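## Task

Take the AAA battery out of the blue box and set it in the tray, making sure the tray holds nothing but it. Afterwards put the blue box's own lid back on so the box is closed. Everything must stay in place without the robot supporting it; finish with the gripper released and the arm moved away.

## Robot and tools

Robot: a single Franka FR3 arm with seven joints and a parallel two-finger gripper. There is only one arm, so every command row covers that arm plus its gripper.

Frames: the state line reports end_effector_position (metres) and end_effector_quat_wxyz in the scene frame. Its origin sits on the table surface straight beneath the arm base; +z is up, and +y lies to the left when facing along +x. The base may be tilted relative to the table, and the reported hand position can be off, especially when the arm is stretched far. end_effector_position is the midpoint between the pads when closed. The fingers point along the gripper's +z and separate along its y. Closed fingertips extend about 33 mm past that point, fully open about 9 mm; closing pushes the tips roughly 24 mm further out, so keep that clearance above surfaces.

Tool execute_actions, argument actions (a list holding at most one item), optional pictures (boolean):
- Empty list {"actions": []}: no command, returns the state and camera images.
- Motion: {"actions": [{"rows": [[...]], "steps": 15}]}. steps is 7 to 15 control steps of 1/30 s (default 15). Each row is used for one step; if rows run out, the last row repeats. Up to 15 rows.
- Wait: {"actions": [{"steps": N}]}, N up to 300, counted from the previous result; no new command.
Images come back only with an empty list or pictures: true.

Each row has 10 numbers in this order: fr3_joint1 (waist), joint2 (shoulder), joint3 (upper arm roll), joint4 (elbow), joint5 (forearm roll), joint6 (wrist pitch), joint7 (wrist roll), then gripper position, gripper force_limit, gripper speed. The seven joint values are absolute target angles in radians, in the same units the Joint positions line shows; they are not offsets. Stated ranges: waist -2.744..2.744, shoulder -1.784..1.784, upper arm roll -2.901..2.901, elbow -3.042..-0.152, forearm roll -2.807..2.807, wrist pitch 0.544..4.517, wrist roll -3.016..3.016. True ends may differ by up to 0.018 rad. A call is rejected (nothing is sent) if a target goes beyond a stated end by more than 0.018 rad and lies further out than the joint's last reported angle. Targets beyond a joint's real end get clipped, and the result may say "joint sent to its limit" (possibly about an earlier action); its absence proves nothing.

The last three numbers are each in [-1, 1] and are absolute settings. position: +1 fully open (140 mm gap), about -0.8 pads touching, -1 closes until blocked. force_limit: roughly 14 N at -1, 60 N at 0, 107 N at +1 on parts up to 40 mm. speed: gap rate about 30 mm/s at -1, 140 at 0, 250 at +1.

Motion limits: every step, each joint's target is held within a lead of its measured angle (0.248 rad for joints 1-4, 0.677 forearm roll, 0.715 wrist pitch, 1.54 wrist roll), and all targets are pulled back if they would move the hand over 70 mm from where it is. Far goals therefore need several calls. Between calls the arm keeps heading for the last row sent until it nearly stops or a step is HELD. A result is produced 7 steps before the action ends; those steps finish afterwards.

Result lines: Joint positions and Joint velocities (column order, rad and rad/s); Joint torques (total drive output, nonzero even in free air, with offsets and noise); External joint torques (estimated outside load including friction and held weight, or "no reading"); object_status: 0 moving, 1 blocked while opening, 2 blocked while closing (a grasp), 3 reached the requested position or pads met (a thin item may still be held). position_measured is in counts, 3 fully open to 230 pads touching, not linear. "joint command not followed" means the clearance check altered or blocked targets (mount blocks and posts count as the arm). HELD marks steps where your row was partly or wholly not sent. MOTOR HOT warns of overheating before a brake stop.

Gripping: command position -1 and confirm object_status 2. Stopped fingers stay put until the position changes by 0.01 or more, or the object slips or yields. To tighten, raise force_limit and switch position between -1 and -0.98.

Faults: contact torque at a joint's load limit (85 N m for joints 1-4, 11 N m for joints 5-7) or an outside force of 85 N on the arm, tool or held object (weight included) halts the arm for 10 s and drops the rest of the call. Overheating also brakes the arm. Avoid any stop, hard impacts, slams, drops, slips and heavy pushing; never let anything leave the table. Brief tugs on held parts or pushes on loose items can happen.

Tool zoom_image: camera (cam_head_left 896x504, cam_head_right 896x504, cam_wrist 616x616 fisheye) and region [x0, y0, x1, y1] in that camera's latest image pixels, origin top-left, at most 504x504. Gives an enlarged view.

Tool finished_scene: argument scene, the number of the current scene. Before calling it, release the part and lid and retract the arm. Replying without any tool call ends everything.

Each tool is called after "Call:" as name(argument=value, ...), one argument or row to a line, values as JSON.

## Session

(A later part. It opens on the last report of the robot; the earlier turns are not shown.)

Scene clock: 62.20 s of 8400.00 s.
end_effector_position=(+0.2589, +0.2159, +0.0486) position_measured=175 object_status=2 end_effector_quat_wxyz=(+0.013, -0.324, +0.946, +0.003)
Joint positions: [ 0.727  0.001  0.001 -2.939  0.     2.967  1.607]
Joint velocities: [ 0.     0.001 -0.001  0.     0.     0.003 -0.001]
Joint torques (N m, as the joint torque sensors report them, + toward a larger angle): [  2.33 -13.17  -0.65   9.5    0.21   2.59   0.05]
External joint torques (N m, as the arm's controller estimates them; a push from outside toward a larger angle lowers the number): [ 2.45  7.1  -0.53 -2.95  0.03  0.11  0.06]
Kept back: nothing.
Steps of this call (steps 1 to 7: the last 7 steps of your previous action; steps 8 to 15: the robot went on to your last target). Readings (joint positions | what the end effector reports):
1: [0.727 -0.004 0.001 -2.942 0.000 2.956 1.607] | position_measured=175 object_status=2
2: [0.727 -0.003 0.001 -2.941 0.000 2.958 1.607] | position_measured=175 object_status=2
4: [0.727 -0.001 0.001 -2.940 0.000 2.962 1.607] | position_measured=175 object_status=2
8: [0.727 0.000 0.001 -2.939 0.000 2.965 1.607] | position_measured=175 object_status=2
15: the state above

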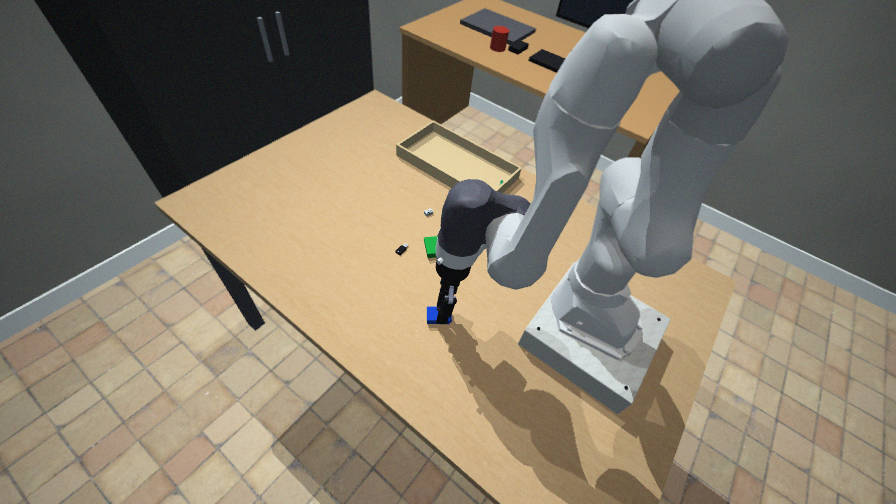

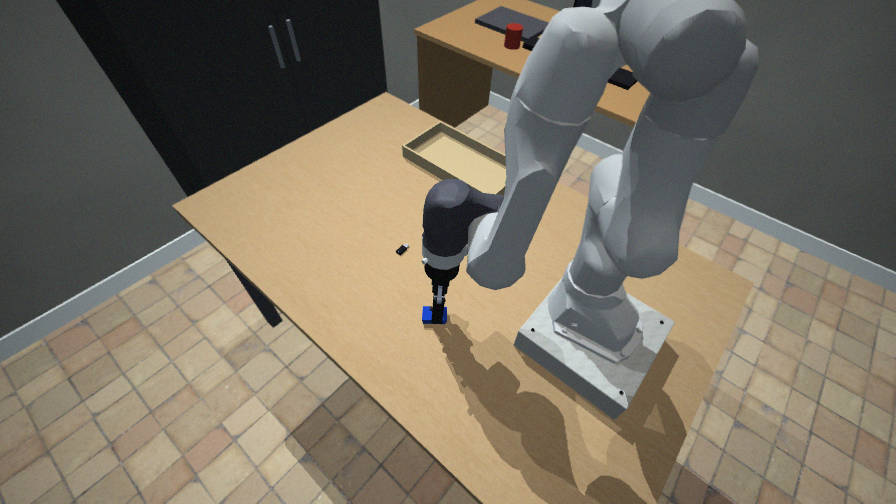

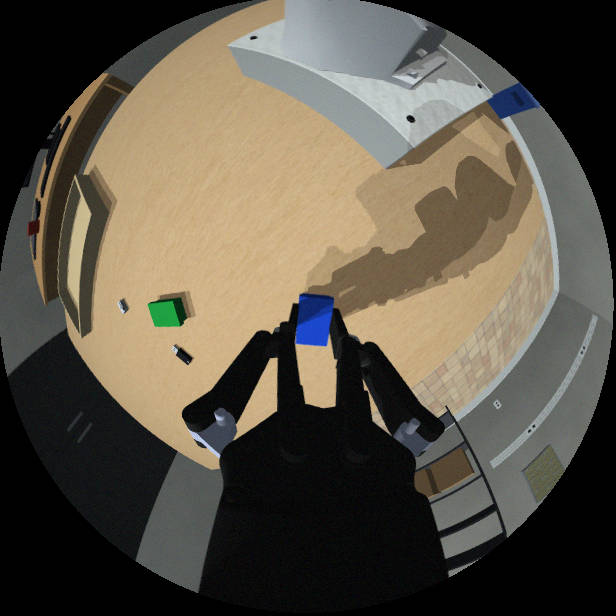

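Call:
execute_actions(
  actions=[
    {"rows":[[0.73,0.0,0,-2.941,0,2.96,1.61,-1,-0.3,0],[0.73,0.0,0,-2.941,0,2.96,1.61,0.1,-0.3,0]],"steps":15},
  ],
)

Call:
execute_actions(
  actions=[
    {"rows":[[0.73,-0.005,0,-2.941,0,2.955,1.61,0.1,0,0],[0.73,-0.015,0,-2.942,0,2.945,1.61,0.1,0,0],[0.73,-0.03,0,-2.943,0,2.93,1.61,0.1,0,0],[0.73,-0.05,0,-2.944,0,2.91,1.61,0.1,0,0],[0.73,-0.08,0,-2.945,0,2.88,1.61,0.1,0,0],[0.73,-0.11,0,-2.94,0,2.85,1.61,0.1,0,0],[0.73,-0.15,0,-2.93,0,2.8,1.61,0.1,0,0],[0.73,-0.19,0,-2.91,0,2.75,1.61,0.1,0,0],[0.73,-0.24,0,-2.88,0,2.68,1.61,0.1,0,0],[0.7,-0.29,0,-2.84,0,2.6,1.61,0.1,0,0],[0.6,-0.34,0,-2.8,0,2.5,1.61,0.1,0,0],[0.5,-0.38,0,-2.75,0,2.4,1.61,0.1,0,0],[0.4,-0.4,0,-2.7,0,2.35,1.61,0.1,0,0]],"steps":15},
  ],
)

Call:
execute_actions(
  actions=[
    {"steps":30},
  ],
  pictures=true,
)

Call:
zoom_image(
  camera="cam_head_left",
  region=[400,270,500,350],
)

Call:
zoom_image(
  camera="cam_head_right",
  region=[390,150,540,350],
)

Scene clock: 63.17 s of 8400.00 s.
end_effector_position=(+0.2585, +0.2156, +0.0489) position_measured=132 object_status=0 end_effector_quat_wxyz=(+0.012, -0.324, +0.946, +0.003)
Joint positions: [ 0.727 -0.001  0.001 -2.939  0.     2.964  1.607]
Joint velocities: [-0.     0.001 -0.001 -0.001 -0.    -0.007  0.001]
Joint torques (N m, as the joint torque sensors report them, + toward a larger angle): [  2.98 -18.96  -0.77  10.77   0.16   2.17   0.11]
External joint torques (N m, as the arm's controller estimates them; a push from outside toward a larger angle lowers the number): [ 3.06  1.21 -0.68 -1.67 -0.01 -0.29  0.11]
Steps of this call (steps 1 to 15: the robot went on to your last target; steps 16 to 21: nothing new was sent; steps 22 to 29: the first 8 steps of this action). Readings (joint positions | what the end effector reports):
22: [0.727 0.000 0.001 -2.939 0.000 2.967 1.607] | position_measured=175 object_status=2
23: [0.727 -0.001 0.001 -2.939 0.000 2.967 1.607] | position_measured=175 object_status=0
25: [0.727 -0.001 0.001 -2.939 0.000 2.965 1.607] | position_measured=163 object_status=0
29: the state above

Scene clock: 63.67 s of 8400.00 s.
end_effector_position=(+0.2667, +0.2226, +0.0776) position_measured=117 object_status=3 end_effector_quat_wxyz=(+0.022, -0.324, +0.946, +0.007)
Joint positions: [ 0.727 -0.109  0.001 -2.937  0.     2.875  1.607]
Joint velocities: [-0.    -0.952 -0.001  0.228 -0.    -0.779 -0.   ]
Joint torques (N m, as the joint torque sensors report them, + toward a larger angle): [  2.33 -20.19  -0.69  19.03   0.25   3.12   0.06]
External joint torques (N m, as the arm's controller estimates them; a push from outside toward a larger angle lowers the number): [ 2.44 -0.44 -0.49  0.14 -0.05 -0.41  0.07]
Steps of this call (steps 1 to 7: the last 7 steps of your previous action; steps 8 to 15: the first 8 steps of this action). Readings (joint positions | what the end effector reports):
8: [0.727 -0.001 0.001 -2.939 0.000 2.962 1.607] | position_measured=117 object_status=3
9: [0.727 -0.004 0.001 -2.940 0.000 2.960 1.607] | position_measured=117 object_status=3
11: [0.727 -0.019 0.001 -2.942 0.000 2.948 1.607] | position_measured=117 object_status=3
15: the state above

Scene clock: 64.67 s of 8400.00 s.
end_effector_position=(+0.3721, +0.1443, +0.2240) position_measured=117 object_status=3 end_effector_quat_wxyz=(+0.027, -0.166, +0.986, +0.004)
Joint positions: [ 0.403 -0.4   -0.001 -2.701 -0.001  2.355  1.607]
Joint velocities: [-0.     0.     0.    -0.     0.001 -0.017  0.   ]
Joint torques (N m, as the joint torque sensors report them, + toward a larger angle): [ -0.55 -15.84   0.08  22.19   0.91   2.13   0.1 ]
External joint torques (N m, as the arm's controller estimates them; a push from outside toward a larger angle lowers the number): [-0.49  0.12  0.52 -0.06  0.3  -0.43  0.1 ]
Kept back: nothing.
Steps of this call (steps 1 to 7: the last 7 steps of your previous action; steps 8 to 30: the robot went on to your last target). Readings (joint positions | what the end effector reports):
1: [0.727 -0.144 0.001 -2.925 0.000 2.841 1.607] | position_measured=117 object_status=3
2: [0.723 -0.184 0.002 -2.905 0.000 2.799 1.607] | position_measured=117 object_status=3
4: [0.667 -0.261 0.008 -2.851 -0.001 2.715 1.607] | position_measured=117 object_status=3
8: [0.499 -0.354 0.004 -2.749 -0.001 2.567 1.607] | position_measured=117 object_status=3
30: the state above

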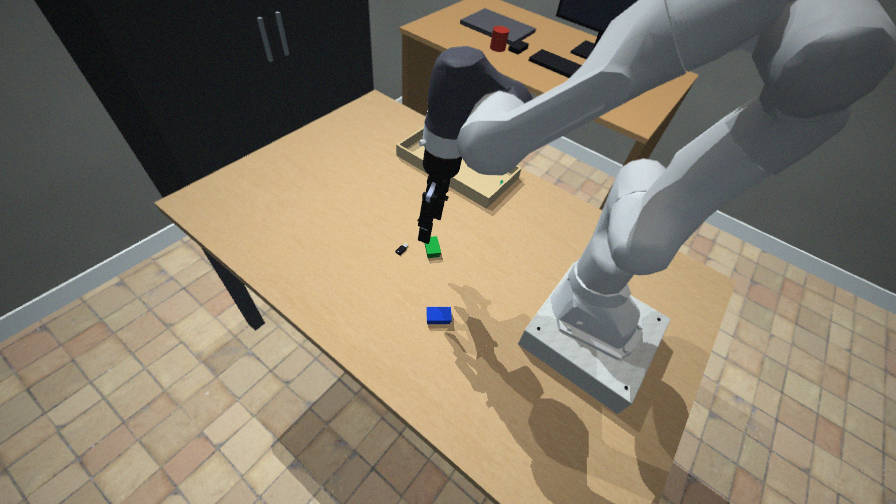

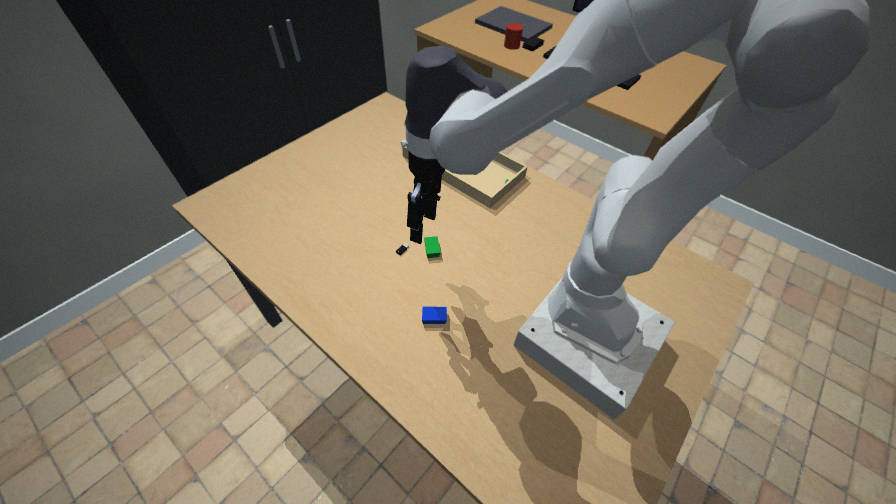

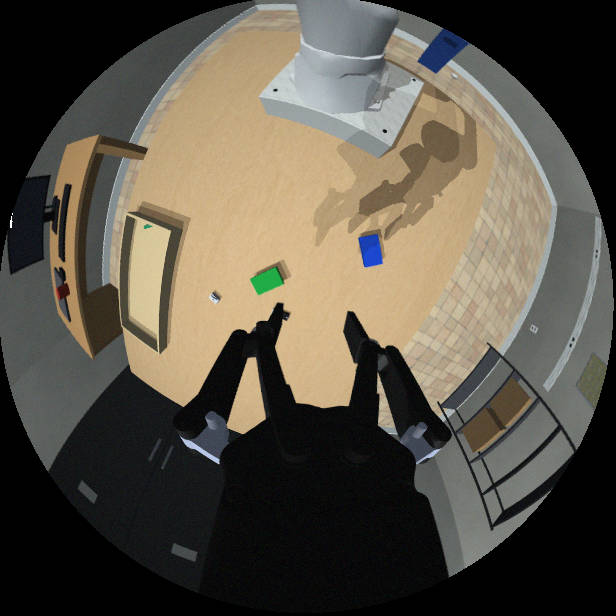

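Region (400, 270, 500, 350) of cam_head_left's 896x504 image, scaled by 5.040, with more detail than that image has; it fills the top 403 rows of this view, and the rest is white.

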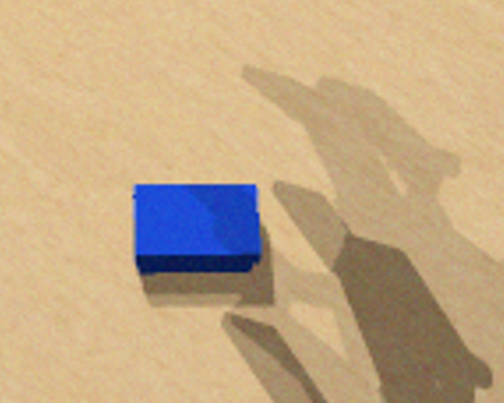

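Region (390, 150, 540, 350) of cam_head_right's 896x504 image, scaled by 2.520, with more detail than that image has; it fills the left 378 columns of this view, and the rest is white.

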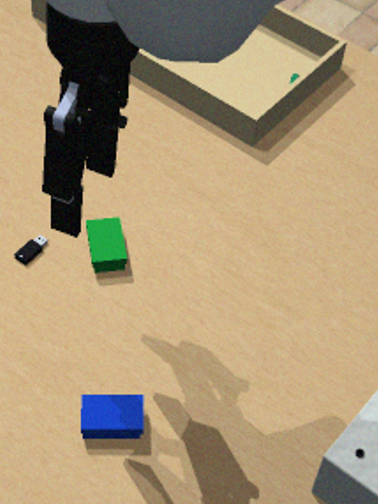

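Call:
execute_actions(
  actions=[],
)

Scene clock: 65.27 s of 8400.00 s.
end_effector_position=(+0.3714, +0.1440, +0.2237) position_measured=117 object_status=3 end_effector_quat_wxyz=(+0.026, -0.166, +0.986, +0.004)
Joint positions: [ 0.403 -0.4   -0.001 -2.701 -0.001  2.353  1.607]
Joint velocities: [ 0.002  0.    -0.002  0.001 -0.     0.     0.001]
Joint torques (N m, as the joint torque sensors report them, + toward a larger angle): [ -0.46 -16.11  -0.31  21.33   1.01   2.24   0.1 ]
External joint torques (N m, as the arm's controller estimates them; a push from outside toward a larger angle lowers the number): [-0.38 -0.08  0.15 -0.99  0.4  -0.32  0.1 ]
Kept back: nothing.
Steps of this call (steps 1 to 15: the robot went on to your last target; steps 16 to 18: nothing new was sent). Readings (joint positions | what the end effector reports):
1: [0.403 -0.400 -0.001 -2.701 -0.001 2.355 1.607] | position_measured=117 object_status=3
2: [0.403 -0.400 -0.001 -2.701 -0.001 2.354 1.607] | position_measured=117 object_status=3
4: [0.403 -0.400 -0.001 -2.701 -0.001 2.354 1.607] | position_measured=117 object_status=3
8: [0.403 -0.400 -0.001 -2.701 -0.001 2.353 1.607] | position_measured=117 object_status=3
18: the state above
The arm was judged still, so your last target was given up. Only a new action makes it travel on or press farther. Fingers that are still opening or closing keep moving.

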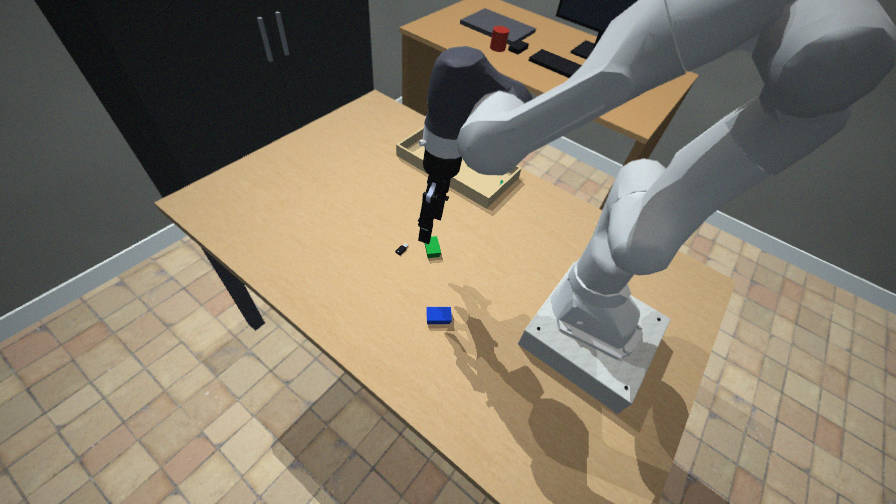

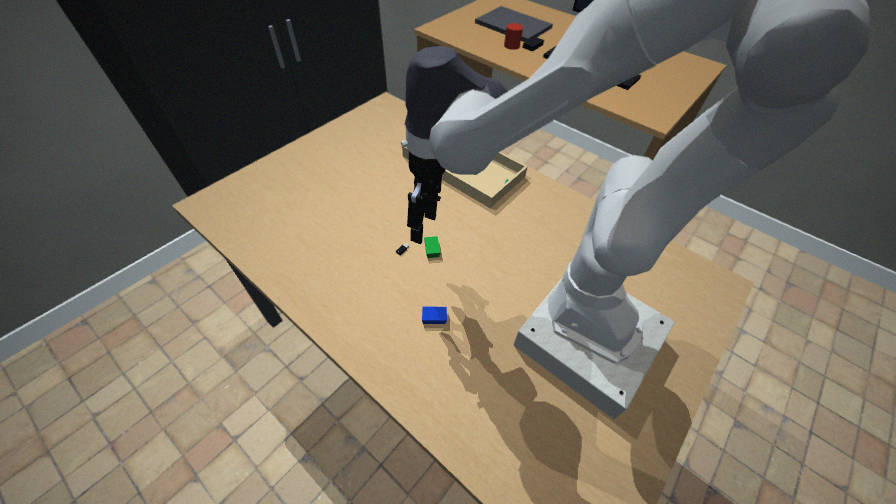

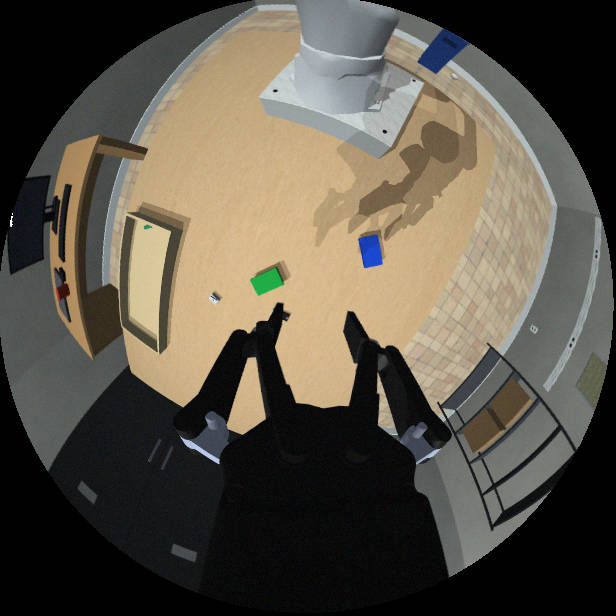

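Call:
finished_scene(
  scene=2,
)

The scene is finished: the task was done.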